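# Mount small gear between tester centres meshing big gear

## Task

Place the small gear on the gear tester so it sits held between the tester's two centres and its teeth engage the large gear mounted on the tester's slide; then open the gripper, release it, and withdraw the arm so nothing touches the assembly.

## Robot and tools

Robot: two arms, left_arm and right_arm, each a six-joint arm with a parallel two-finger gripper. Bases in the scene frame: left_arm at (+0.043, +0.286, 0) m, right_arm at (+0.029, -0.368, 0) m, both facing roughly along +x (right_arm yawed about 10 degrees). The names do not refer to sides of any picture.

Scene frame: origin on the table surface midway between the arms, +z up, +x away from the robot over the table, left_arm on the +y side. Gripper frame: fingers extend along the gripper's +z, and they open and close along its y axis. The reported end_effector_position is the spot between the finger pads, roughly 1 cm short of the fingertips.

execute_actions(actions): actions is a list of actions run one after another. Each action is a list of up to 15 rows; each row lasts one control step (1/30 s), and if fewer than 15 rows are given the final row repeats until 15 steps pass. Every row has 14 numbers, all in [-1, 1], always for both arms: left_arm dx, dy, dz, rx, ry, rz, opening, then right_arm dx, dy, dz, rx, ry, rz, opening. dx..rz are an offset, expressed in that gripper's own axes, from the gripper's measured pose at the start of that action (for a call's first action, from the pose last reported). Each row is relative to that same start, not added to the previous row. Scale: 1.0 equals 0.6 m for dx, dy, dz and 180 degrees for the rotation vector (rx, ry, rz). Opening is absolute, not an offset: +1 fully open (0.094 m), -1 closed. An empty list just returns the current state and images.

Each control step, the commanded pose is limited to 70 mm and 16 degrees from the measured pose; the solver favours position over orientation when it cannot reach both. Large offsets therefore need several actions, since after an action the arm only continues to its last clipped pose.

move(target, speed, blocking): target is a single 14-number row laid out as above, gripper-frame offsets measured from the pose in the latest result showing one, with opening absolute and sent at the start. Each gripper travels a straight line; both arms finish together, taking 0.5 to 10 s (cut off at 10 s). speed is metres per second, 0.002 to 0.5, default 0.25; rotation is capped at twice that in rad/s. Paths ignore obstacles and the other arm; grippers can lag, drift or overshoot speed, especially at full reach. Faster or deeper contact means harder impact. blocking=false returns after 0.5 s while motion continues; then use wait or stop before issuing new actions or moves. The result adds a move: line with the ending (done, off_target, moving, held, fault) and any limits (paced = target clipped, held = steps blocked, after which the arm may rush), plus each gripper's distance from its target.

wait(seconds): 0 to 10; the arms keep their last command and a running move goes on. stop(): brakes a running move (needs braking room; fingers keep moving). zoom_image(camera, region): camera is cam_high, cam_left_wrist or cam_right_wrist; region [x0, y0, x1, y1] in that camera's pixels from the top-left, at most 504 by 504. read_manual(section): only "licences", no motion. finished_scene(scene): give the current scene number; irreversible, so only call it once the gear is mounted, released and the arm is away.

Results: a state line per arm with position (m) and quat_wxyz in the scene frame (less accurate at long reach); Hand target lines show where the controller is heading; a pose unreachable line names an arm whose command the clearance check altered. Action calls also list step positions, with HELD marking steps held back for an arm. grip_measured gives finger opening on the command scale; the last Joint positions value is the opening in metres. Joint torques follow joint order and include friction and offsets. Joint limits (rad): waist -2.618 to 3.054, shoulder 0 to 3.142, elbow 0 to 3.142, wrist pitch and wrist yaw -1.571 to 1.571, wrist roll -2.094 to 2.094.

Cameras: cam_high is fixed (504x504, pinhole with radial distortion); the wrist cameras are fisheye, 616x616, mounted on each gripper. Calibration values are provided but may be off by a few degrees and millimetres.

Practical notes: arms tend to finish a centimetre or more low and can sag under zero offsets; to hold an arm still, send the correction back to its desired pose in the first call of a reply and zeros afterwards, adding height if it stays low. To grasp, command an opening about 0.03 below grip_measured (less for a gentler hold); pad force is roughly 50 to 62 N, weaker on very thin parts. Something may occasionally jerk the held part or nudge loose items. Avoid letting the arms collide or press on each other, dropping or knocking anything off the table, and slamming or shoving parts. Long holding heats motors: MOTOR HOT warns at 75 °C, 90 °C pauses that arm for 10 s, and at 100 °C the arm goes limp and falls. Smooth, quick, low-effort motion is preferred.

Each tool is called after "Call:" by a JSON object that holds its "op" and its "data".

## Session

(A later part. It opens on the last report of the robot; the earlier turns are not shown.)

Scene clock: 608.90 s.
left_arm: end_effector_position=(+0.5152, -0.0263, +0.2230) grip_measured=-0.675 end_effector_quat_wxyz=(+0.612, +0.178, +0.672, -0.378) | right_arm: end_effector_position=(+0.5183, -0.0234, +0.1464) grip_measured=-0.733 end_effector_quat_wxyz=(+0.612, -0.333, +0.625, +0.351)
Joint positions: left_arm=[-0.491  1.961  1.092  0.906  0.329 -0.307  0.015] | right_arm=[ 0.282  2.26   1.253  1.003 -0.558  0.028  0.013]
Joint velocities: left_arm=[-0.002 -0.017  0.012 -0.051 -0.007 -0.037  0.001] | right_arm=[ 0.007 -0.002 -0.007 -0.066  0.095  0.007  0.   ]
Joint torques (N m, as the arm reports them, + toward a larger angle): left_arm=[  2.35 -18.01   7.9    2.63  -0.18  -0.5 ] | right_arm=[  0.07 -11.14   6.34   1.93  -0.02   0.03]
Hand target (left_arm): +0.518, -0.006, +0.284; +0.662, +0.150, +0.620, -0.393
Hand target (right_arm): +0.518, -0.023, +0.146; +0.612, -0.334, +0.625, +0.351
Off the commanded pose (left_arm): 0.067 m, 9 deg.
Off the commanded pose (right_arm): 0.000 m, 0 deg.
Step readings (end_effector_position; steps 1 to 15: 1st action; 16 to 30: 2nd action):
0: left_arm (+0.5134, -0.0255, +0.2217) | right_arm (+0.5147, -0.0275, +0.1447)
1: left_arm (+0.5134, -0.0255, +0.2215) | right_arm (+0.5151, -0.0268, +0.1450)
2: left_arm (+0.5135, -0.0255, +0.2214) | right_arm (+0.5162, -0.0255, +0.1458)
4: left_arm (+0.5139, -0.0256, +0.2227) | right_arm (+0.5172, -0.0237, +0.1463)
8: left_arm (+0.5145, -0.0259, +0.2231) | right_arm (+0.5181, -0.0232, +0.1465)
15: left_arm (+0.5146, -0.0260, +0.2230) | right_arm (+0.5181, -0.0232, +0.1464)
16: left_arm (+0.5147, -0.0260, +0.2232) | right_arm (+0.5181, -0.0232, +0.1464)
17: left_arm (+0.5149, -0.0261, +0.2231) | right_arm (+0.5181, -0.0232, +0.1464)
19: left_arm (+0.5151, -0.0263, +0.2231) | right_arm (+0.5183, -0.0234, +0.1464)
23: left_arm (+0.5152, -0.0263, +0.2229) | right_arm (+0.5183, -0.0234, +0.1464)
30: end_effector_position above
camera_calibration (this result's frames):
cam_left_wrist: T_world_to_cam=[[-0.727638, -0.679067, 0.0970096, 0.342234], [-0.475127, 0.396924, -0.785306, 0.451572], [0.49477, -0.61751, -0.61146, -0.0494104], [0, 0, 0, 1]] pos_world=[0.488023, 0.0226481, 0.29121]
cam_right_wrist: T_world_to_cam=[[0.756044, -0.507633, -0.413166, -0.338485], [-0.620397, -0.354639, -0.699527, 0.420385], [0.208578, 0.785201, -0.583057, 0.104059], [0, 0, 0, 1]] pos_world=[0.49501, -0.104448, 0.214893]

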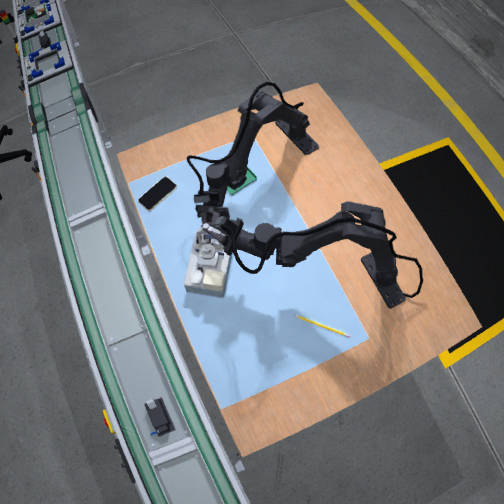

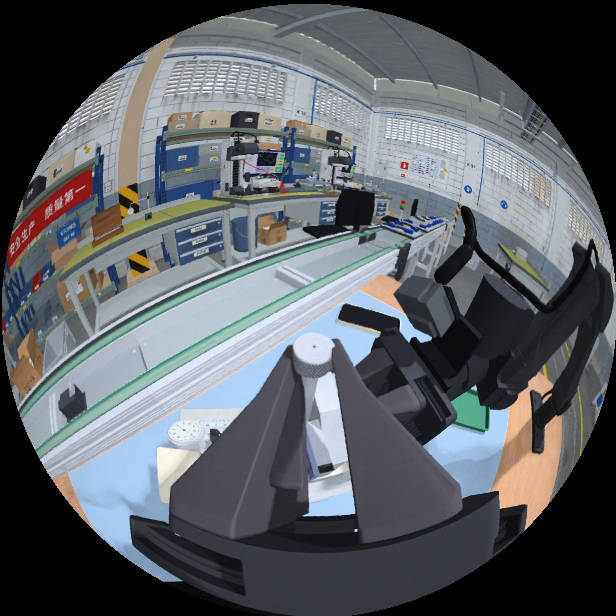

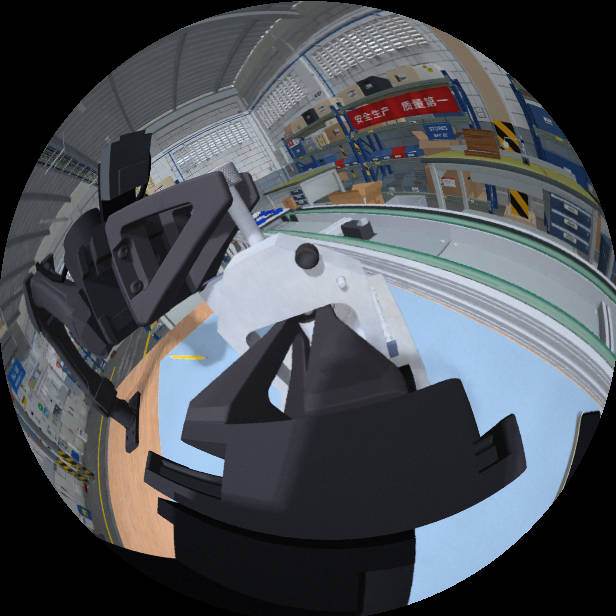

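Call:
{"op": "execute_actions", "data": {"actions": [[[-0.11,0,-0.02,0,-0.05,0,-0.76,-0.004,0,-0.022,0,0,0,-0.77]],[[-0.11,0,-0.02,0,-0.05,0,-0.76,-0.012,0.017,0,0,0,0,-0.77]],[[-0.11,0,-0.02,0,-0.05,0,-0.76,0,0,0,0,0,0,-0.77]]]}}

Scene clock: 616.53 s.
left_arm: end_effector_position=(+0.5152, -0.0264, +0.2214) grip_measured=-0.675 end_effector_quat_wxyz=(+0.610, +0.178, +0.674, -0.378) | right_arm: end_effector_position=(+0.5135, -0.0262, +0.1448) grip_measured=-0.733 end_effector_quat_wxyz=(+0.612, -0.331, +0.627, +0.349)
Joint positions: left_arm=[-0.491  1.961  1.092  0.9    0.329 -0.306  0.015] | right_arm=[ 0.283  2.245  1.22   1.017 -0.549  0.028  0.013]
Joint velocities: left_arm=[ 0.002 -0.022  0.007  0.007  0.037 -0.051 -0.   ] | right_arm=[ 0.027  0.002 -0.002  0.022  0.051 -0.037 -0.   ]
Joint torques (N m, as the arm reports them, + toward a larger angle): left_arm=[  2.49 -18.46   7.64   2.57  -0.16  -0.5 ] | right_arm=[  0.01 -11.04   6.29   1.95   0.01   0.  ]
Hand target (left_arm): +0.517, -0.005, +0.283; +0.659, +0.151, +0.623, -0.392
Hand target (right_arm): +0.513, -0.026, +0.145; +0.612, -0.331, +0.627, +0.349
Off the commanded pose (left_arm): 0.067 m, 9 deg.
Off the commanded pose (right_arm): 0.000 m, 0 deg.
Step readings (end_effector_position; steps 1 to 15: 1st action; 16 to 30: 2nd action; 31 to 45: 3rd action):
0: left_arm (+0.5152, -0.0263, +0.2230) | right_arm (+0.5183, -0.0234, +0.1464)
1: left_arm (+0.5152, -0.0263, +0.2229) | right_arm (+0.5178, -0.0244, +0.1454)
2: left_arm (+0.5152, -0.0264, +0.2226) | right_arm (+0.5166, -0.0259, +0.1451)
4: left_arm (+0.5152, -0.0264, +0.2220) | right_arm (+0.5149, -0.0278, +0.1448)
8: left_arm (+0.5152, -0.0264, +0.2219) | right_arm (+0.5143, -0.0286, +0.1439)
15: left_arm (+0.5152, -0.0264, +0.2219) | right_arm (+0.5143, -0.0286, +0.1439)
16: left_arm (+0.5152, -0.0264, +0.2218) | right_arm (+0.5142, -0.0284, +0.1439)
17: left_arm (+0.5152, -0.0264, +0.2217) | right_arm (+0.5143, -0.0282, +0.1439)
19: left_arm (+0.5152, -0.0264, +0.2216) | right_arm (+0.5140, -0.0274, +0.1441)
23: left_arm (+0.5152, -0.0264, +0.2215) | right_arm (+0.5134, -0.0264, +0.1450)
30: left_arm (+0.5152, -0.0264, +0.2215) | right_arm (+0.5135, -0.0262, +0.1448)
31: left_arm (+0.5152, -0.0264, +0.2215) | right_arm (+0.5135, -0.0262, +0.1448)
32: left_arm (+0.5152, -0.0264, +0.2214) | right_arm (+0.5135, -0.0262, +0.1448)
34: left_arm (+0.5152, -0.0264, +0.2214) | right_arm (+0.5135, -0.0262, +0.1448)
38: left_arm (+0.5152, -0.0264, +0.2214) | right_arm (+0.5135, -0.0262, +0.1448)
45: end_effector_position above
camera_calibration (this result's frames):
cam_left_wrist: T_world_to_cam=[[-0.727414, -0.679221, 0.0976051, 0.342082], [-0.478618, 0.400278, -0.781474, 0.451419], [0.491725, -0.615171, -0.616256, -0.047707], [0, 0, 0, 1]] pos_world=[0.488351, 0.022308, 0.289984]
cam_right_wrist: T_world_to_cam=[[0.751128, -0.513518, -0.414857, -0.33428], [-0.6252, -0.351562, -0.696799, 0.417513], [0.211971, 0.782754, -0.58512, 0.104819], [0, 0, 0, 1]] pos_world=[0.489898, -0.106924, 0.213576]

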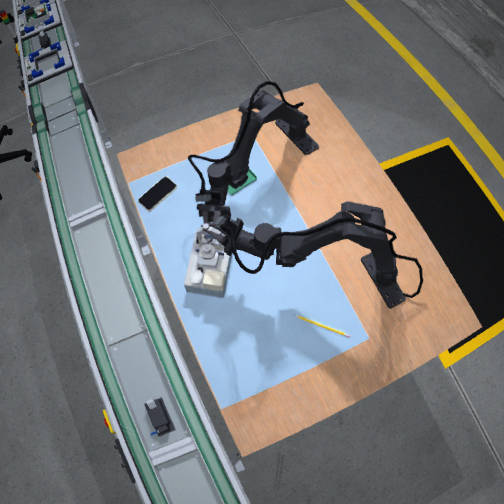

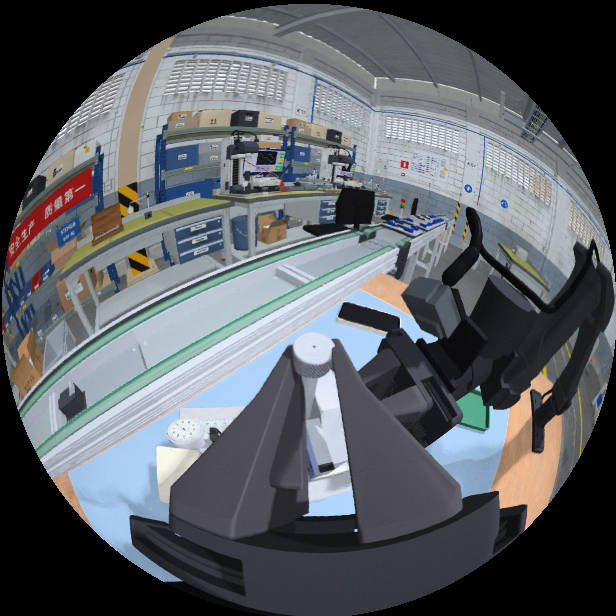

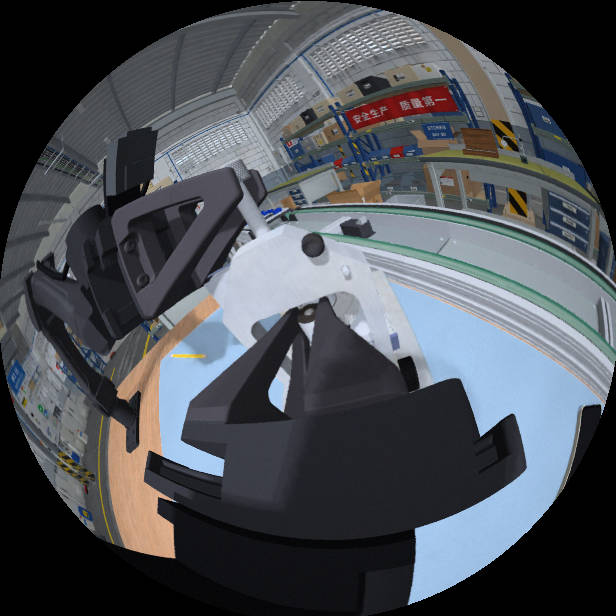

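Call:
{"op": "execute_actions", "data": {"actions": [[[-0.11,0,-0.02,0,-0.05,0,-0.76,-0.018,0.006,0.03,0,-0.012,-0.008,-0.77]],[[-0.11,0,-0.02,0,-0.05,0,-0.76,0,0,0,0,0,0,-0.77]]]}}

Call:
{"op": "zoom_image", "data": {"camera": "cam_right_wrist", "region": [230,150,430,350]}}

Scene clock: 623.70 s.
left_arm: end_effector_position=(+0.5151, -0.0265, +0.2227) grip_measured=-0.675 end_effector_quat_wxyz=(+0.610, +0.179, +0.673, -0.378) | right_arm: end_effector_position=(+0.5188, -0.0232, +0.1458) grip_measured=-0.733 end_effector_quat_wxyz=(+0.620, -0.330, +0.624, +0.343)
Joint positions: left_arm=[-0.491  1.96   1.093  0.9    0.33  -0.306  0.015] | right_arm=[ 0.288  2.264  1.245  1.024 -0.532  0.022  0.013]
Joint velocities: left_arm=[ 0.002 -0.002 -0.002  0.037  0.095 -0.037 -0.   ] | right_arm=[ 0.007 -0.012 -0.002  0.037  0.037 -0.007  0.   ]
Joint torques (N m, as the arm reports them, + toward a larger angle): left_arm=[  2.4  -18.51   7.52   2.57  -0.15  -0.51] | right_arm=[  0.02 -11.18   6.28   1.94  -0.02   0.05]
Hand target (left_arm): +0.517, -0.005, +0.284; +0.660, +0.151, +0.623, -0.393
Hand target (right_arm): +0.519, -0.023, +0.146; +0.620, -0.330, +0.624, +0.343
Off the commanded pose (left_arm): 0.067 m, 9 deg.
Off the commanded pose (right_arm): 0.000 m, 0 deg.
Step readings (end_effector_position; steps 1 to 15: 1st action; 16 to 30: 2nd action):
0: left_arm (+0.5152, -0.0264, +0.2214) | right_arm (+0.5135, -0.0262, +0.1448)
1: left_arm (+0.5152, -0.0264, +0.2214) | right_arm (+0.5139, -0.0254, +0.1449)
2: left_arm (+0.5152, -0.0264, +0.2218) | right_arm (+0.5147, -0.0244, +0.1453)
4: left_arm (+0.5151, -0.0265, +0.2227) | right_arm (+0.5169, -0.0229, +0.1460)
8: left_arm (+0.5151, -0.0265, +0.2227) | right_arm (+0.5188, -0.0232, +0.1458)
15: left_arm (+0.5151, -0.0265, +0.2227) | right_arm (+0.5188, -0.0232, +0.1458)
16: left_arm (+0.5151, -0.0265, +0.2227) | right_arm (+0.5188, -0.0232, +0.1458)
17: left_arm (+0.5151, -0.0265, +0.2227) | right_arm (+0.5188, -0.0232, +0.1458)
19: left_arm (+0.5151, -0.0265, +0.2227) | right_arm (+0.5188, -0.0232, +0.1458)
23: left_arm (+0.5151, -0.0265, +0.2227) | right_arm (+0.5188, -0.0232, +0.1458)
30: end_effector_position above
camera_calibration (this result's frames):
cam_left_wrist: T_world_to_cam=[[-0.728163, -0.678548, 0.0967066, 0.34241], [-0.476455, 0.399686, -0.783097, 0.451591], [0.492716, -0.616298, -0.614334, -0.0478715], [0, 0, 0, 1]] pos_world=[0.48808, 0.0223435, 0.291117]
cam_right_wrist: T_world_to_cam=[[0.752071, -0.521807, -0.402625, -0.338813], [-0.616955, -0.342469, -0.708577, 0.420256], [0.231854, 0.781302, -0.579492, 0.0907978], [0, 0, 0, 1]] pos_world=[0.493039, -0.103811, 0.213986]

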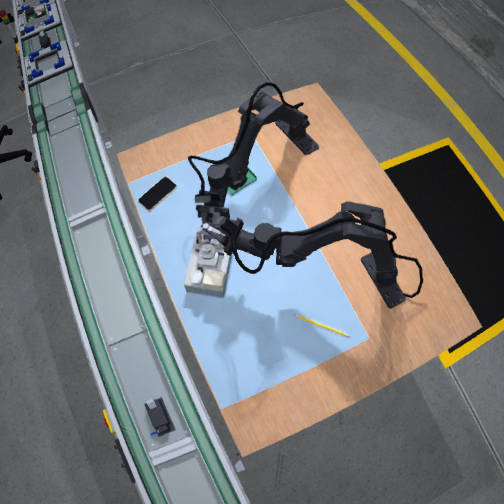

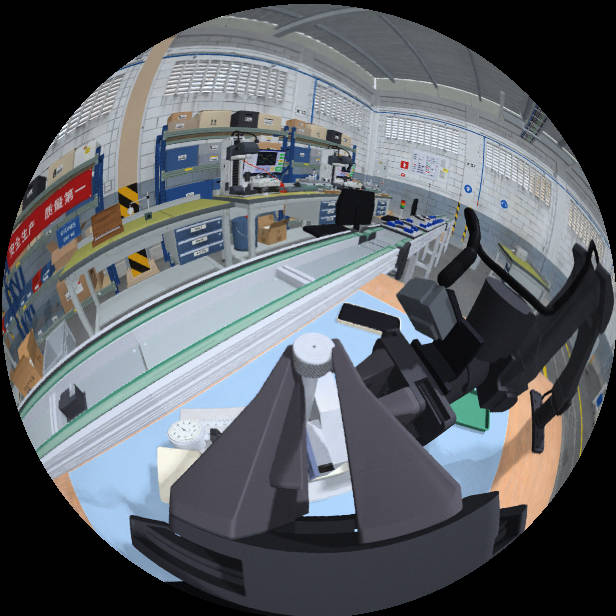

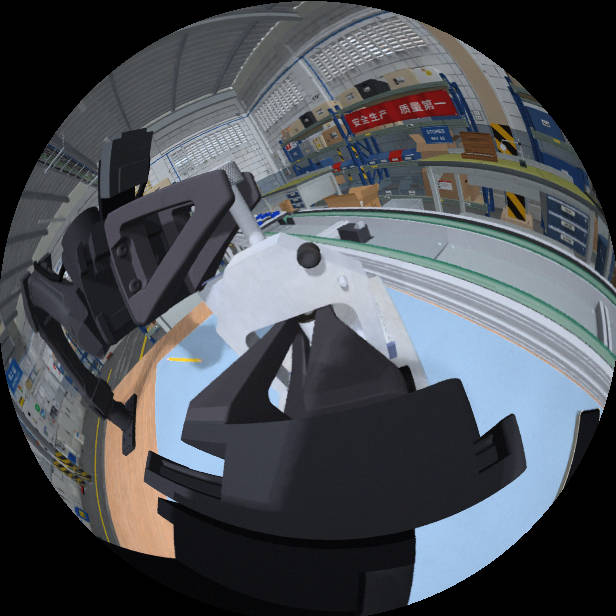

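Region (230, 150, 430, 350) of cam_right_wrist's 616x616 image, scaled by 2.520, with more detail than that image has.

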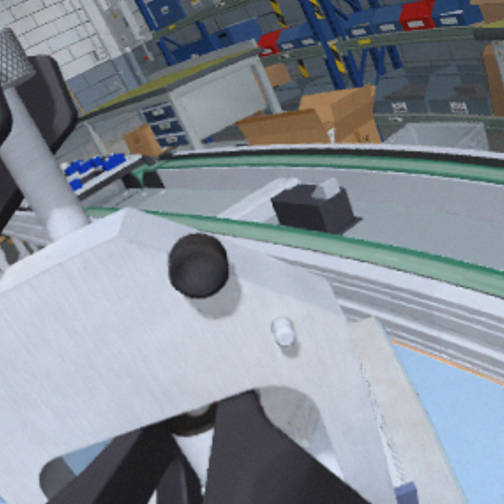

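Call:
{"op": "execute_actions", "data": {"actions": [[[-0.11,0,-0.02,0,-0.05,0,-0.76,-0.03,0.03,0.03,-0.02,-0.01,0,-0.77]],[[-0.11,0,-0.02,0,-0.05,0,-0.76,-0.03,0.03,0.03,-0.02,-0.01,0,-0.77]],[[-0.11,0,-0.02,0,-0.05,0,-0.76,0,0,0,0,0,0,-0.77]]]}}

Scene clock: 635.53 s.
left_arm: end_effector_position=(+0.5151, -0.0264, +0.2227) grip_measured=-0.675 end_effector_quat_wxyz=(+0.610, +0.179, +0.673, -0.378) | right_arm: end_effector_position=(+0.5191, -0.0227, +0.1460) grip_measured=-0.733 end_effector_quat_wxyz=(+0.619, -0.334, +0.623, +0.344)
Joint positions: left_arm=[-0.491  1.96   1.093  0.9    0.329 -0.306  0.015] | right_arm=[ 0.287  2.264  1.251  1.015 -0.54   0.016  0.013]
Joint velocities: left_arm=[-0.002  0.007 -0.022  0.037  0.007 -0.037 -0.   ] | right_arm=[ 0.007  0.002 -0.007  0.081 -0.007 -0.037  0.   ]
Joint torques (N m, as the arm reports them, + toward a larger angle): left_arm=[  2.33 -18.45   7.44   2.57  -0.2   -0.48] | right_arm=[  0.16 -11.12   6.27   1.93   0.03   0.07]
Hand target (left_arm): +0.517, -0.005, +0.284; +0.660, +0.151, +0.623, -0.393
Hand target (right_arm): +0.518, -0.022, +0.146; +0.618, -0.332, +0.624, +0.345
Off the commanded pose (left_arm): 0.067 m, 9 deg.
Off the commanded pose (right_arm): 0.001 m, 0 deg.
Step readings (end_effector_position; steps 1 to 15: 1st action; 16 to 30: 2nd action; 31 to 45: 3rd action):
0: left_arm (+0.5151, -0.0265, +0.2227) | right_arm (+0.5188, -0.0232, +0.1458)
1: left_arm (+0.5151, -0.0265, +0.2227) | right_arm (+0.5186, -0.0225, +0.1465)
2: left_arm (+0.5151, -0.0265, +0.2227) | right_arm (+0.5187, -0.0221, +0.1465)
4: left_arm (+0.5151, -0.0265, +0.2227) | right_arm (+0.5186, -0.0218, +0.1464)
8: left_arm (+0.5151, -0.0265, +0.2227) | right_arm (+0.5186, -0.0218, +0.1462)
15: left_arm (+0.5151, -0.0265, +0.2227) | right_arm (+0.5186, -0.0218, +0.1462)
16: left_arm (+0.5151, -0.0265, +0.2227) | right_arm (+0.5185, -0.0218, +0.1461)
17: left_arm (+0.5151, -0.0265, +0.2227) | right_arm (+0.5185, -0.0218, +0.1460)
19: left_arm (+0.5151, -0.0265, +0.2227) | right_arm (+0.5185, -0.0218, +0.1460)
23: left_arm (+0.5151, -0.0265, +0.2227) | right_arm (+0.5185, -0.0218, +0.1460)
30: left_arm (+0.5151, -0.0265, +0.2227) | right_arm (+0.5185, -0.0218, +0.1460)
31: left_arm (+0.5151, -0.0265, +0.2227) | right_arm (+0.5191, -0.0227, +0.1460)
32: left_arm (+0.5151, -0.0264, +0.2227) | right_arm (+0.5191, -0.0227, +0.1460)
34: left_arm (+0.5151, -0.0264, +0.2227) | right_arm (+0.5191, -0.0227, +0.1460)
38: left_arm (+0.5151, -0.0264, +0.2227) | right_arm (+0.5191, -0.0227, +0.1460)
45: end_effector_position above
camera_calibration (this result's frames):
cam_left_wrist: T_world_to_cam=[[-0.727903, -0.678824, 0.0967183, 0.342334], [-0.476612, 0.399496, -0.783099, 0.451672], [0.492948, -0.616117, -0.61433, -0.0479819], [0, 0, 0, 1]] pos_world=[0.488111, 0.0223806, 0.291117]
cam_right_wrist: T_world_to_cam=[[0.755866, -0.518785, -0.39941, -0.341042], [-0.613956, -0.349724, -0.707638, 0.418831], [0.227428, 0.7801, -0.582855, 0.0932322], [0, 0, 0, 1]] pos_world=[0.493723, -0.103183, 0.214506]

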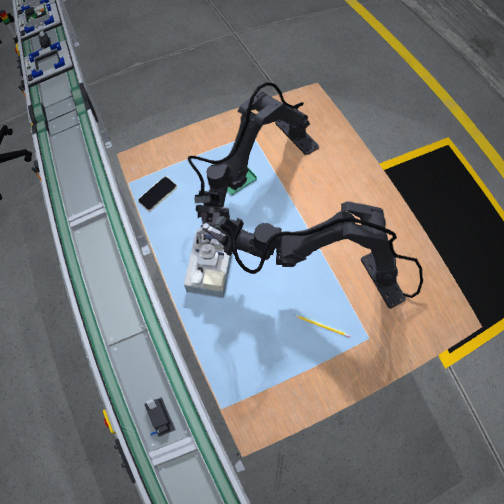

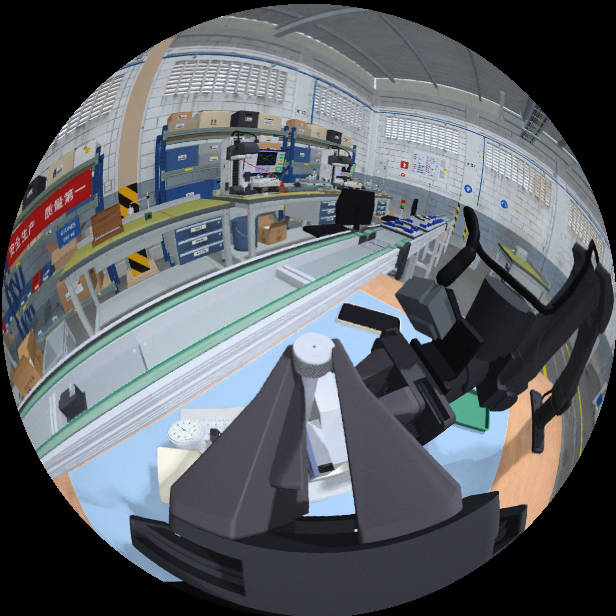

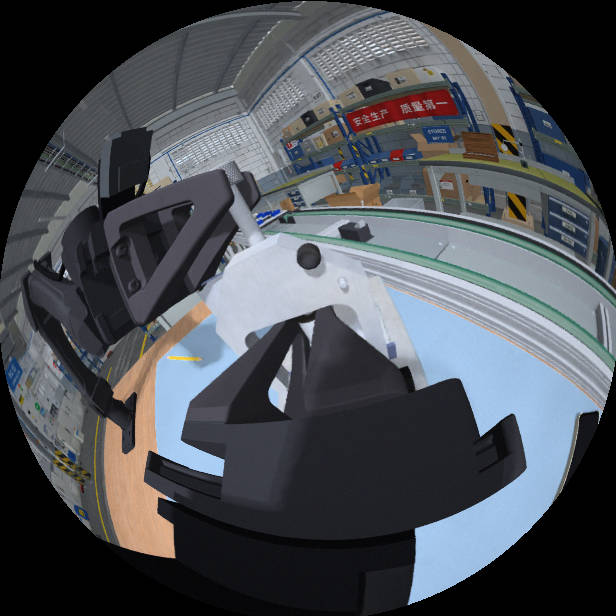

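Call:
{"op": "execute_actions", "data": {"actions": [[[-0.05,0,-0.01,0,-0.02,0,-0.76,0,0,-0.1,0,0,0,-0.77]],[[0,0,0,0,0,0,-0.76,0,0,0,0,0,0,-0.77]]]}}

Call:
{"op": "zoom_image", "data": {"camera": "cam_left_wrist", "region": [320,300,520,500]}}

Scene clock: 647.23 s.
left_arm: end_effector_position=(+0.5161, -0.0286, +0.2117) grip_measured=-0.675 end_effector_quat_wxyz=(+0.605, +0.187, +0.682, -0.367) | right_arm: end_effector_position=(+0.4927, -0.0741, +0.1304) grip_measured=-0.733 end_effector_quat_wxyz=(+0.609, -0.327, +0.638, +0.340)
Joint positions: left_arm=[-0.495  1.973  1.095  0.879  0.324 -0.278  0.015] | right_arm=[ 0.205  2.167  1.016  1.116 -0.605  0.016  0.013]
Joint velocities: left_arm=[ 0.002  0.007 -0.007 -0.037  0.007 -0.037  0.001] | right_arm=[ 0.002  0.002  0.007  0.081  0.022  0.095 -0.   ]
Joint torques (N m, as the arm reports them, + toward a larger angle): left_arm=[  0.14 -12.56   6.52   1.69   0.03  -0.12] | right_arm=[ 0.13 -9.9   5.63  1.9  -0.02  0.  ]
Hand target (left_arm): +0.515, -0.027, +0.215; +0.603, +0.183, +0.682, -0.371
Hand target (right_arm): +0.493, -0.074, +0.130; +0.609, -0.327, +0.638, +0.340
Off the commanded pose (left_arm): 0.003 m, 1 deg.
Off the commanded pose (right_arm): 0.000 m, 0 deg.
Step readings (end_effector_position; steps 1 to 15: 1st action; 16 to 30: 2nd action):
0: left_arm (+0.5151, -0.0264, +0.2227) | right_arm (+0.5191, -0.0227, +0.1460)
1: left_arm (+0.5148, -0.0270, +0.2216) | right_arm (+0.5157, -0.0272, +0.1446)
2: left_arm (+0.5148, -0.0271, +0.2199) | right_arm (+0.5074, -0.0349, +0.1429)
4: left_arm (+0.5151, -0.0271, +0.2161) | right_arm (+0.4965, -0.0521, +0.1396)
8: left_arm (+0.5152, -0.0272, +0.2145) | right_arm (+0.4945, -0.0736, +0.1291)
15: left_arm (+0.5152, -0.0272, +0.2145) | right_arm (+0.4927, -0.0741, +0.1304)
16: left_arm (+0.5153, -0.0278, +0.2122) | right_arm (+0.4927, -0.0741, +0.1305)
17: left_arm (+0.5160, -0.0284, +0.2111) | right_arm (+0.4927, -0.0741, +0.1305)
19: left_arm (+0.5161, -0.0286, +0.2117) | right_arm (+0.4927, -0.0741, +0.1304)
23: left_arm (+0.5161, -0.0286, +0.2117) | right_arm (+0.4927, -0.0741, +0.1304)
30: end_effector_position above
camera_calibration (this result's frames):
cam_left_wrist: T_world_to_cam=[[-0.726112, -0.682939, 0.07972, 0.345166], [-0.483523, 0.424747, -0.765373, 0.444902], [0.488842, -0.594293, -0.63863, -0.0486172], [0, 0, 0, 1]] pos_world=[0.489516, 0.0178635, 0.281951]
cam_right_wrist: T_world_to_cam=[[0.733857, -0.536397, -0.416813, -0.342165], [-0.642639, -0.349336, -0.681894, 0.38441], [0.220158, 0.768273, -0.601072, 0.13525], [0, 0, 0, 1]] pos_world=[0.468361, -0.153157, 0.200803]

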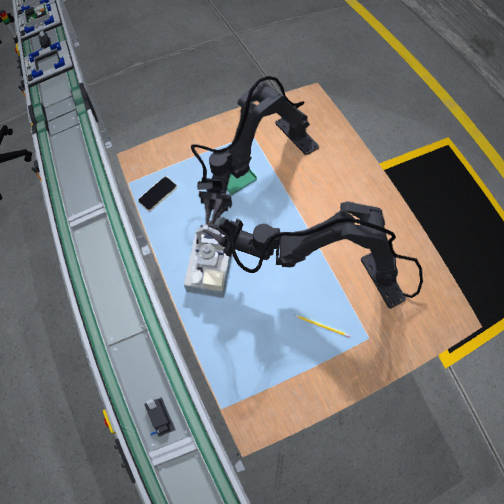

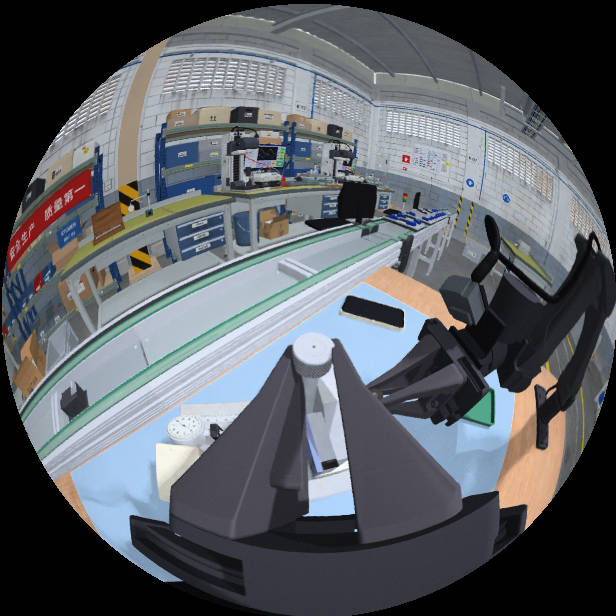

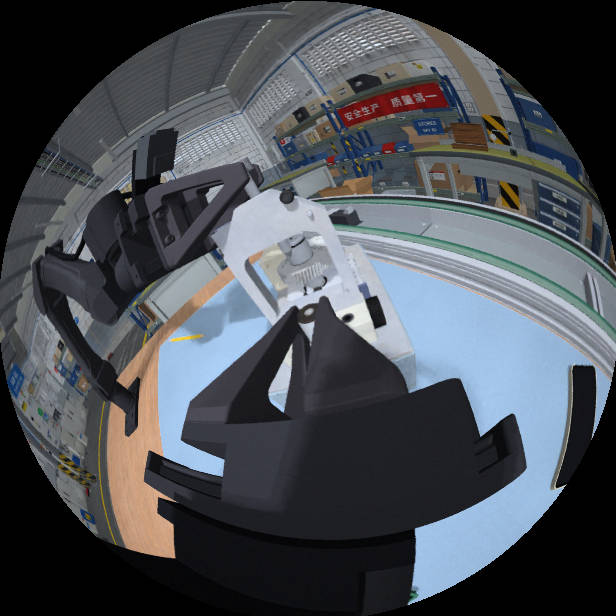

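Region (320, 300, 520, 500) of cam_left_wrist's 616x616 image, scaled by 2.520, with more detail than that image has.

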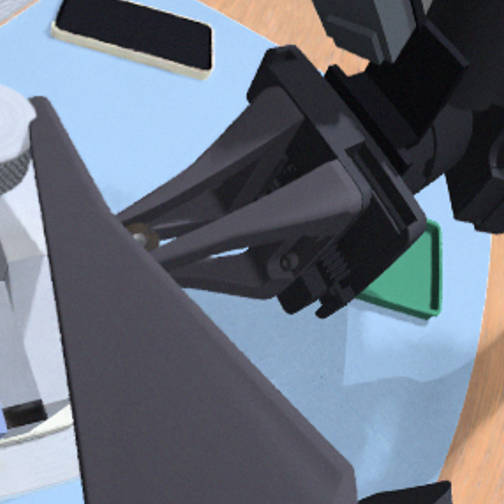

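Call:
{"op": "zoom_image", "data": {"camera": "cam_right_wrist", "region": [240,200,400,360]}}

Region (240, 200, 400, 360) of cam_right_wrist's 616x616 image, scaled by 3.150, with more detail than that image has.

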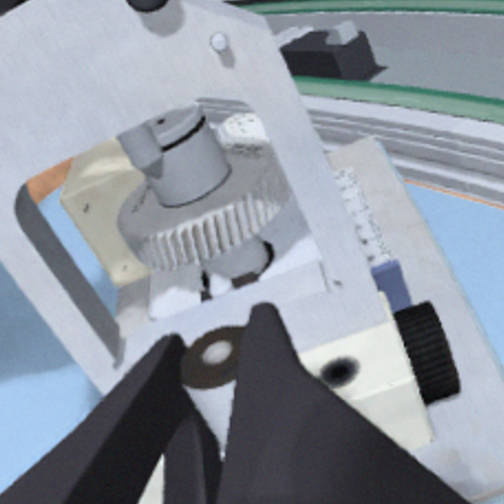

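Call:
{"op": "execute_actions", "data": {"actions": [[[-0.11,0,-0.02,0,-0.05,0,-0.76,-0.032,0.016,0.075,0,-0.02,0,-0.77]],[[-0.11,0,-0.02,0,-0.05,0,-0.76,0,0,0,0,0,0,-0.77]],[[-0.11,0,-0.02,0,-0.05,0,-0.76,0,0,0,0,0,0,-0.77]]]}}

Scene clock: 673.30 s.
left_arm: end_effector_position=(+0.5161, -0.0276, +0.2151) grip_measured=-0.675 end_effector_quat_wxyz=(+0.605, +0.181, +0.681, -0.371) | right_arm: end_effector_position=(+0.5004, -0.0358, +0.1394) grip_measured=-0.733 end_effector_quat_wxyz=(+0.617, -0.324, +0.624, +0.352)
Joint positions: left_arm=[-0.494  1.967  1.095  0.88   0.323 -0.293  0.015] | right_arm=[ 0.279  2.23   1.132  1.111 -0.547  0.047  0.013]
Joint velocities: left_arm=[-0.007 -0.012 -0.007  0.022  0.037 -0.007 -0.   ] | right_arm=[-0.012 -0.007 -0.012 -0.022 -0.022 -0.066 -0.001]
Joint torques (N m, as the arm reports them, + toward a larger angle): left_arm=[  2.42 -18.45   7.57   2.59  -0.15  -0.51] | right_arm=[  0.01 -10.67   5.96   1.92   0.     0.02]
Hand target (left_arm): +0.519, -0.007, +0.277; +0.655, +0.154, +0.631, -0.386
Hand target (right_arm): +0.500, -0.036, +0.139; +0.617, -0.324, +0.624, +0.352
Off the commanded pose (left_arm): 0.067 m, 9 deg.
Off the commanded pose (right_arm): 0.000 m, 0 deg.
Step readings (end_effector_position; steps 1 to 15: 1st action; 16 to 30: 2nd action; 31 to 45: 3rd action):
0: left_arm (+0.5161, -0.0286, +0.2117) | right_arm (+0.4927, -0.0741, +0.1304)
1: left_arm (+0.5162, -0.0279, +0.2138) | right_arm (+0.4947, -0.0713, +0.1312)
2: left_arm (+0.5161, -0.0278, +0.2143) | right_arm (+0.4991, -0.0658, +0.1331)
4: left_arm (+0.5160, -0.0277, +0.2151) | right_arm (+0.5022, -0.0501, +0.1369)
8: left_arm (+0.5161, -0.0276, +0.2151) | right_arm (+0.5006, -0.0357, +0.1395)
15: left_arm (+0.5161, -0.0276, +0.2151) | right_arm (+0.5005, -0.0357, +0.1394)
16: left_arm (+0.5161, -0.0276, +0.2151) | right_arm (+0.5005, -0.0357, +0.1394)
17: left_arm (+0.5161, -0.0276, +0.2151) | right_arm (+0.5006, -0.0359, +0.1394)
19: left_arm (+0.5161, -0.0276, +0.2151) | right_arm (+0.5005, -0.0359, +0.1394)
23: left_arm (+0.5161, -0.0276, +0.2151) | right_arm (+0.5005, -0.0359, +0.1394)
30: left_arm (+0.5161, -0.0276, +0.2151) | right_arm (+0.5005, -0.0359, +0.1394)
31: left_arm (+0.5161, -0.0276, +0.2151) | right_arm (+0.5005, -0.0359, +0.1394)
32: left_arm (+0.5161, -0.0276, +0.2151) | right_arm (+0.5004, -0.0358, +0.1394)
34: left_arm (+0.5161, -0.0276, +0.2151) | right_arm (+0.5004, -0.0358, +0.1394)
38: left_arm (+0.5161, -0.0276, +0.2151) | right_arm (+0.5004, -0.0358, +0.1394)
45: end_effector_position above
camera_calibration (this result's frames):
cam_left_wrist: T_world_to_cam=[[-0.723924, -0.68367, 0.0923502, 0.341757], [-0.488239, 0.413148, -0.768721, 0.449954], [0.487397, -0.601585, -0.632882, -0.0465952], [0, 0, 0, 1]] pos_world=[0.489802, 0.0197204, 0.284839]
cam_right_wrist: T_world_to_cam=[[0.748932, -0.510731, -0.422201, -0.329473], [-0.625362, -0.334048, -0.70522, 0.404033], [0.219142, 0.79219, -0.569571, 0.106561], [0, 0, 0, 1]] pos_world=[0.476068, -0.117722, 0.206522]

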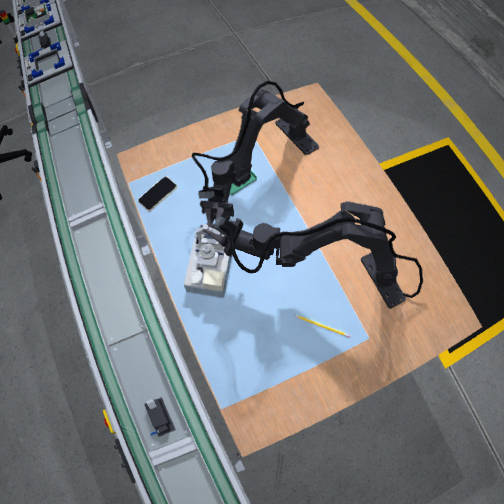

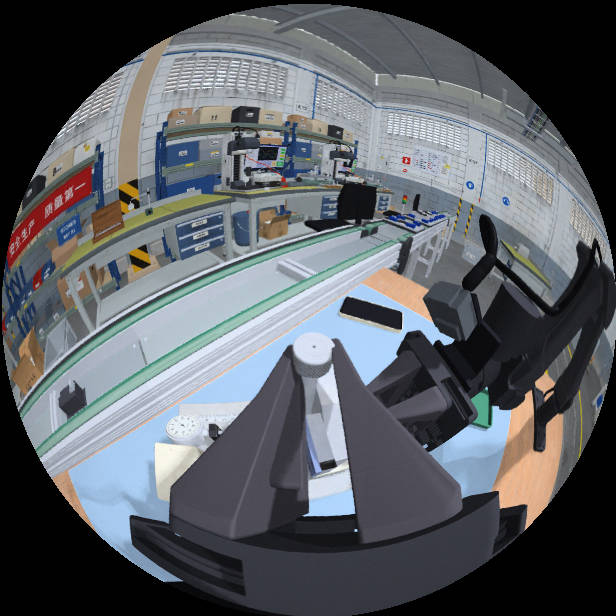

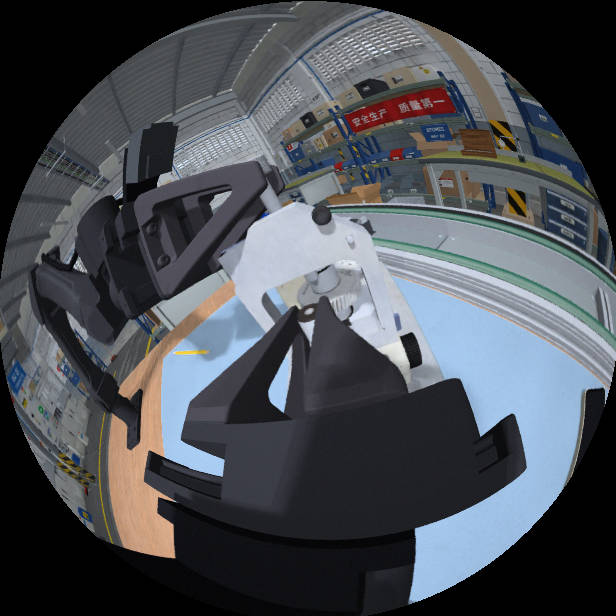

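Stronger lift.

Call:
{"op": "execute_actions", "data": {"actions": [[[-0.11,0,-0.035,0,-0.08,0,-0.76,0,0,0,0,0,0,-0.77]],[[-0.11,0,-0.03,0,-0.04,0,-0.76,0,0,0,0,0,0,-0.77]],[[-0.11,0,-0.035,0,-0.07,0,-0.76,0,0,0,0,0,0,-0.77]],[[-0.11,0,-0.03,0,-0.05,0,-0.76,0,0,0,0,0,0,-0.77]]]}}

Scene clock: 679.93 s.
left_arm: end_effector_position=(+0.5109, -0.0238, +0.2262) grip_measured=-0.675 end_effector_quat_wxyz=(+0.616, +0.174, +0.671, -0.375) | right_arm: end_effector_position=(+0.4978, -0.0343, +0.1402) grip_measured=-0.733 end_effector_quat_wxyz=(+0.616, -0.330, +0.620, +0.358)
Joint positions: left_arm=[-0.496  1.939  1.068  0.913  0.31  -0.306  0.015] | right_arm=[ 0.278  2.23   1.132  1.114 -0.565  0.047  0.013]
Joint velocities: left_arm=[ 0.002  0.007 -0.007  0.037  0.007  0.007 -0.   ] | right_arm=[ 0.002 -0.012 -0.002 -0.051 -0.007  0.037 -0.001]
Joint torques (N m, as the arm reports them, + toward a larger angle): left_arm=[  2.7  -19.13   5.67   2.87  -0.12  -0.49] | right_arm=[  0.06 -10.65   5.95   1.94   0.01   0.02]
Hand target (left_arm): +0.509, +0.002, +0.287; +0.669, +0.147, +0.616, -0.390
Hand target (right_arm): +0.498, -0.034, +0.140; +0.616, -0.329, +0.620, +0.357
Off the commanded pose (left_arm): 0.069 m, 10 deg.
Off the commanded pose (right_arm): 0.000 m, 0 deg.
Step readings (end_effector_position; steps 1 to 15: 1st action; 16 to 30: 2nd action; 31 to 45: 3rd action; 46 to 60: 4th action):
0: left_arm (+0.5161, -0.0276, +0.2151) | right_arm (+0.5004, -0.0358, +0.1394)
1: left_arm (+0.5159, -0.0271, +0.2173) | right_arm (+0.5004, -0.0358, +0.1394)
2: left_arm (+0.5156, -0.0266, +0.2194) | right_arm (+0.5002, -0.0357, +0.1394)
4: left_arm (+0.5147, -0.0262, +0.2223) | right_arm (+0.4997, -0.0354, +0.1395)
8: left_arm (+0.5144, -0.0260, +0.2236) | right_arm (+0.4995, -0.0353, +0.1395)
15: left_arm (+0.5149, -0.0262, +0.2235) | right_arm (+0.4995, -0.0353, +0.1395)
16: left_arm (+0.5146, -0.0262, +0.2223) | right_arm (+0.4996, -0.0354, +0.1395)
17: left_arm (+0.5142, -0.0261, +0.2217) | right_arm (+0.4994, -0.0353, +0.1395)
19: left_arm (+0.5134, -0.0257, +0.2227) | right_arm (+0.4991, -0.0351, +0.1396)
23: left_arm (+0.5128, -0.0251, +0.2238) | right_arm (+0.4988, -0.0349, +0.1398)
30: left_arm (+0.5126, -0.0252, +0.2238) | right_arm (+0.4988, -0.0349, +0.1398)
31: left_arm (+0.5127, -0.0250, +0.2252) | right_arm (+0.4986, -0.0348, +0.1399)
32: left_arm (+0.5125, -0.0247, +0.2259) | right_arm (+0.4985, -0.0347, +0.1399)
34: left_arm (+0.5120, -0.0244, +0.2267) | right_arm (+0.4983, -0.0346, +0.1399)
38: left_arm (+0.5115, -0.0241, +0.2270) | right_arm (+0.4981, -0.0345, +0.1401)
45: left_arm (+0.5114, -0.0240, +0.2273) | right_arm (+0.4980, -0.0344, +0.1401)
46: left_arm (+0.5114, -0.0240, +0.2265) | right_arm (+0.4980, -0.0344, +0.1401)
47: left_arm (+0.5113, -0.0240, +0.2264) | right_arm (+0.4979, -0.0344, +0.1401)
49: left_arm (+0.5111, -0.0239, +0.2263) | right_arm (+0.4978, -0.0343, +0.1402)
53: left_arm (+0.5109, -0.0238, +0.2263) | right_arm (+0.4978, -0.0343, +0.1402)
60: end_effector_position above
camera_calibration (this result's frames):
cam_left_wrist: T_world_to_cam=[[-0.718988, -0.688519, 0.0948565, 0.336282], [-0.476288, 0.388706, -0.788706, 0.452182], [0.506168, -0.612249, -0.607409, -0.0503469], [0, 0, 0, 1]] pos_world=[0.482635, 0.0249454, 0.294159]
cam_right_wrist: T_world_to_cam=[[0.759458, -0.496613, -0.420236, -0.331383], [-0.616772, -0.344182, -0.707906, 0.399235], [0.206918, 0.796815, -0.567689, 0.112349], [0, 0, 0, 1]] pos_world=[0.474661, -0.116681, 0.207141]

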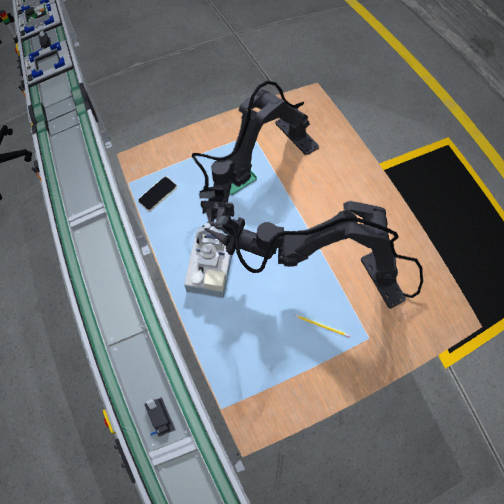

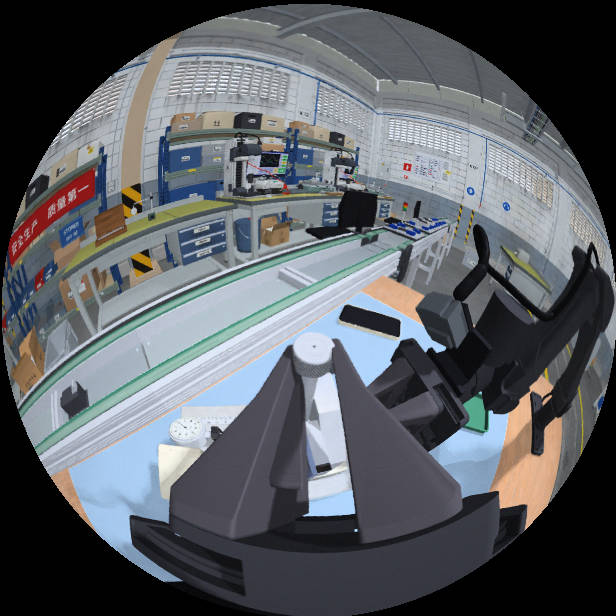

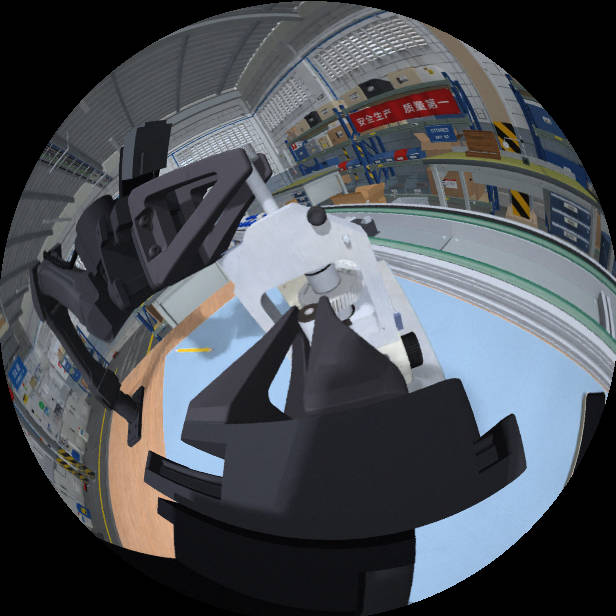

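Call:
{"op": "execute_actions", "data": {"actions": [[[-0.11,0,-0.012,0,-0.05,0,-0.76,-0.03,-0.02,0.005,0.01,0,-0.012,-0.77]],[[-0.11,0,-0.012,0,-0.05,0,-0.76,0,0,0,0,0,0,-0.77]],[[-0.11,0,-0.018,0,-0.05,0,-0.76,0,0,0,0,0,0,-0.77]]]}}

Scene clock: 690.23 s.
left_arm: end_effector_position=(+0.5133, -0.0254, +0.2240) grip_measured=-0.675 end_effector_quat_wxyz=(+0.608, +0.175, +0.679, -0.371) | right_arm: end_effector_position=(+0.4997, -0.0364, +0.1322) grip_measured=-0.733 end_effector_quat_wxyz=(+0.603, -0.332, +0.637, +0.347)
Joint positions: left_arm=[-0.496  1.939  1.087  0.868  0.311 -0.301  0.015] | right_arm=[ 0.276  2.218  1.132  1.048 -0.554  0.021  0.013]
Joint velocities: left_arm=[-0.007 -0.027 -0.002 -0.007  0.066  0.007  0.   ] | right_arm=[-0.022 -0.017  0.002 -0.051 -0.037 -0.007 -0.001]
Joint torques (N m, as the arm reports them, + toward a larger angle): left_arm=[  2.33 -18.17   7.92   2.58  -0.16  -0.52] | right_arm=[  0.01 -10.59   6.07   1.95  -0.03   0.02]
Hand target (left_arm): +0.516, -0.004, +0.286; +0.659, +0.148, +0.628, -0.386
Hand target (right_arm): +0.500, -0.036, +0.132; +0.603, -0.332, +0.637, +0.347
Off the commanded pose (left_arm): 0.068 m, 9 deg.
Off the commanded pose (right_arm): 0.000 m, 0 deg.
Step readings (end_effector_position; steps 1 to 15: 1st action; 16 to 30: 2nd action; 31 to 45: 3rd action):
0: left_arm (+0.5109, -0.0238, +0.2262) | right_arm (+0.4978, -0.0343, +0.1402)
1: left_arm (+0.5110, -0.0239, +0.2258) | right_arm (+0.4980, -0.0347, +0.1401)
2: left_arm (+0.5113, -0.0240, +0.2257) | right_arm (+0.4982, -0.0350, +0.1400)
4: left_arm (+0.5119, -0.0244, +0.2256) | right_arm (+0.4984, -0.0354, +0.1393)
8: left_arm (+0.5121, -0.0245, +0.2254) | right_arm (+0.4992, -0.0359, +0.1356)
15: left_arm (+0.5122, -0.0245, +0.2254) | right_arm (+0.4997, -0.0364, +0.1323)
16: left_arm (+0.5124, -0.0246, +0.2254) | right_arm (+0.4997, -0.0364, +0.1322)
17: left_arm (+0.5127, -0.0248, +0.2253) | right_arm (+0.4997, -0.0364, +0.1322)
19: left_arm (+0.5131, -0.0251, +0.2252) | right_arm (+0.4997, -0.0364, +0.1322)
23: left_arm (+0.5133, -0.0253, +0.2252) | right_arm (+0.4997, -0.0364, +0.1322)
30: left_arm (+0.5134, -0.0253, +0.2251) | right_arm (+0.4997, -0.0364, +0.1322)
31: left_arm (+0.5133, -0.0253, +0.2248) | right_arm (+0.4997, -0.0364, +0.1322)
32: left_arm (+0.5133, -0.0253, +0.2245) | right_arm (+0.4997, -0.0364, +0.1322)
34: left_arm (+0.5133, -0.0254, +0.2240) | right_arm (+0.4997, -0.0364, +0.1322)
38: left_arm (+0.5133, -0.0254, +0.2240) | right_arm (+0.4997, -0.0364, +0.1322)
45: end_effector_position above
camera_calibration (this result's frames):
cam_left_wrist: T_world_to_cam=[[-0.717853, -0.689289, 0.097816, 0.335949], [-0.490719, 0.401301, -0.773403, 0.456507], [0.493845, -0.60319, -0.626322, -0.0431044], [0, 0, 0, 1]] pos_world=[0.486465, 0.0223687, 0.293206]
cam_right_wrist: T_world_to_cam=[[0.74169, -0.521931, -0.421288, -0.329192], [-0.639845, -0.362118, -0.677841, 0.400947], [0.201231, 0.772307, -0.602534, 0.115632], [0, 0, 0, 1]] pos_world=[0.477434, -0.115929, 0.202766]

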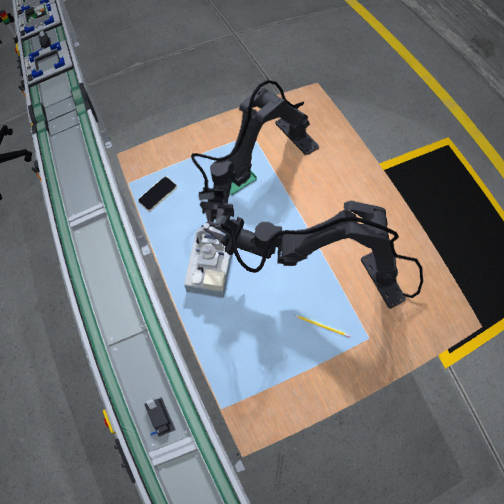

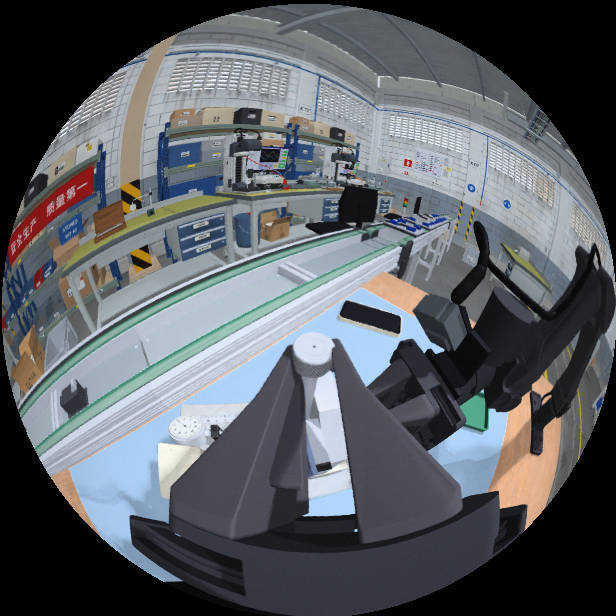

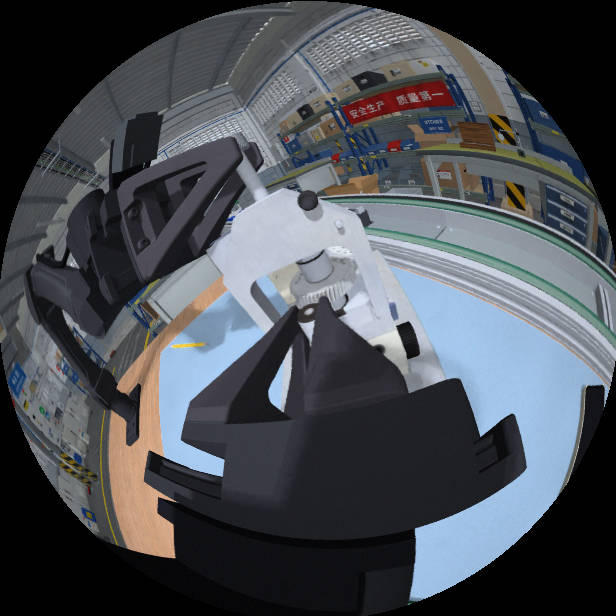

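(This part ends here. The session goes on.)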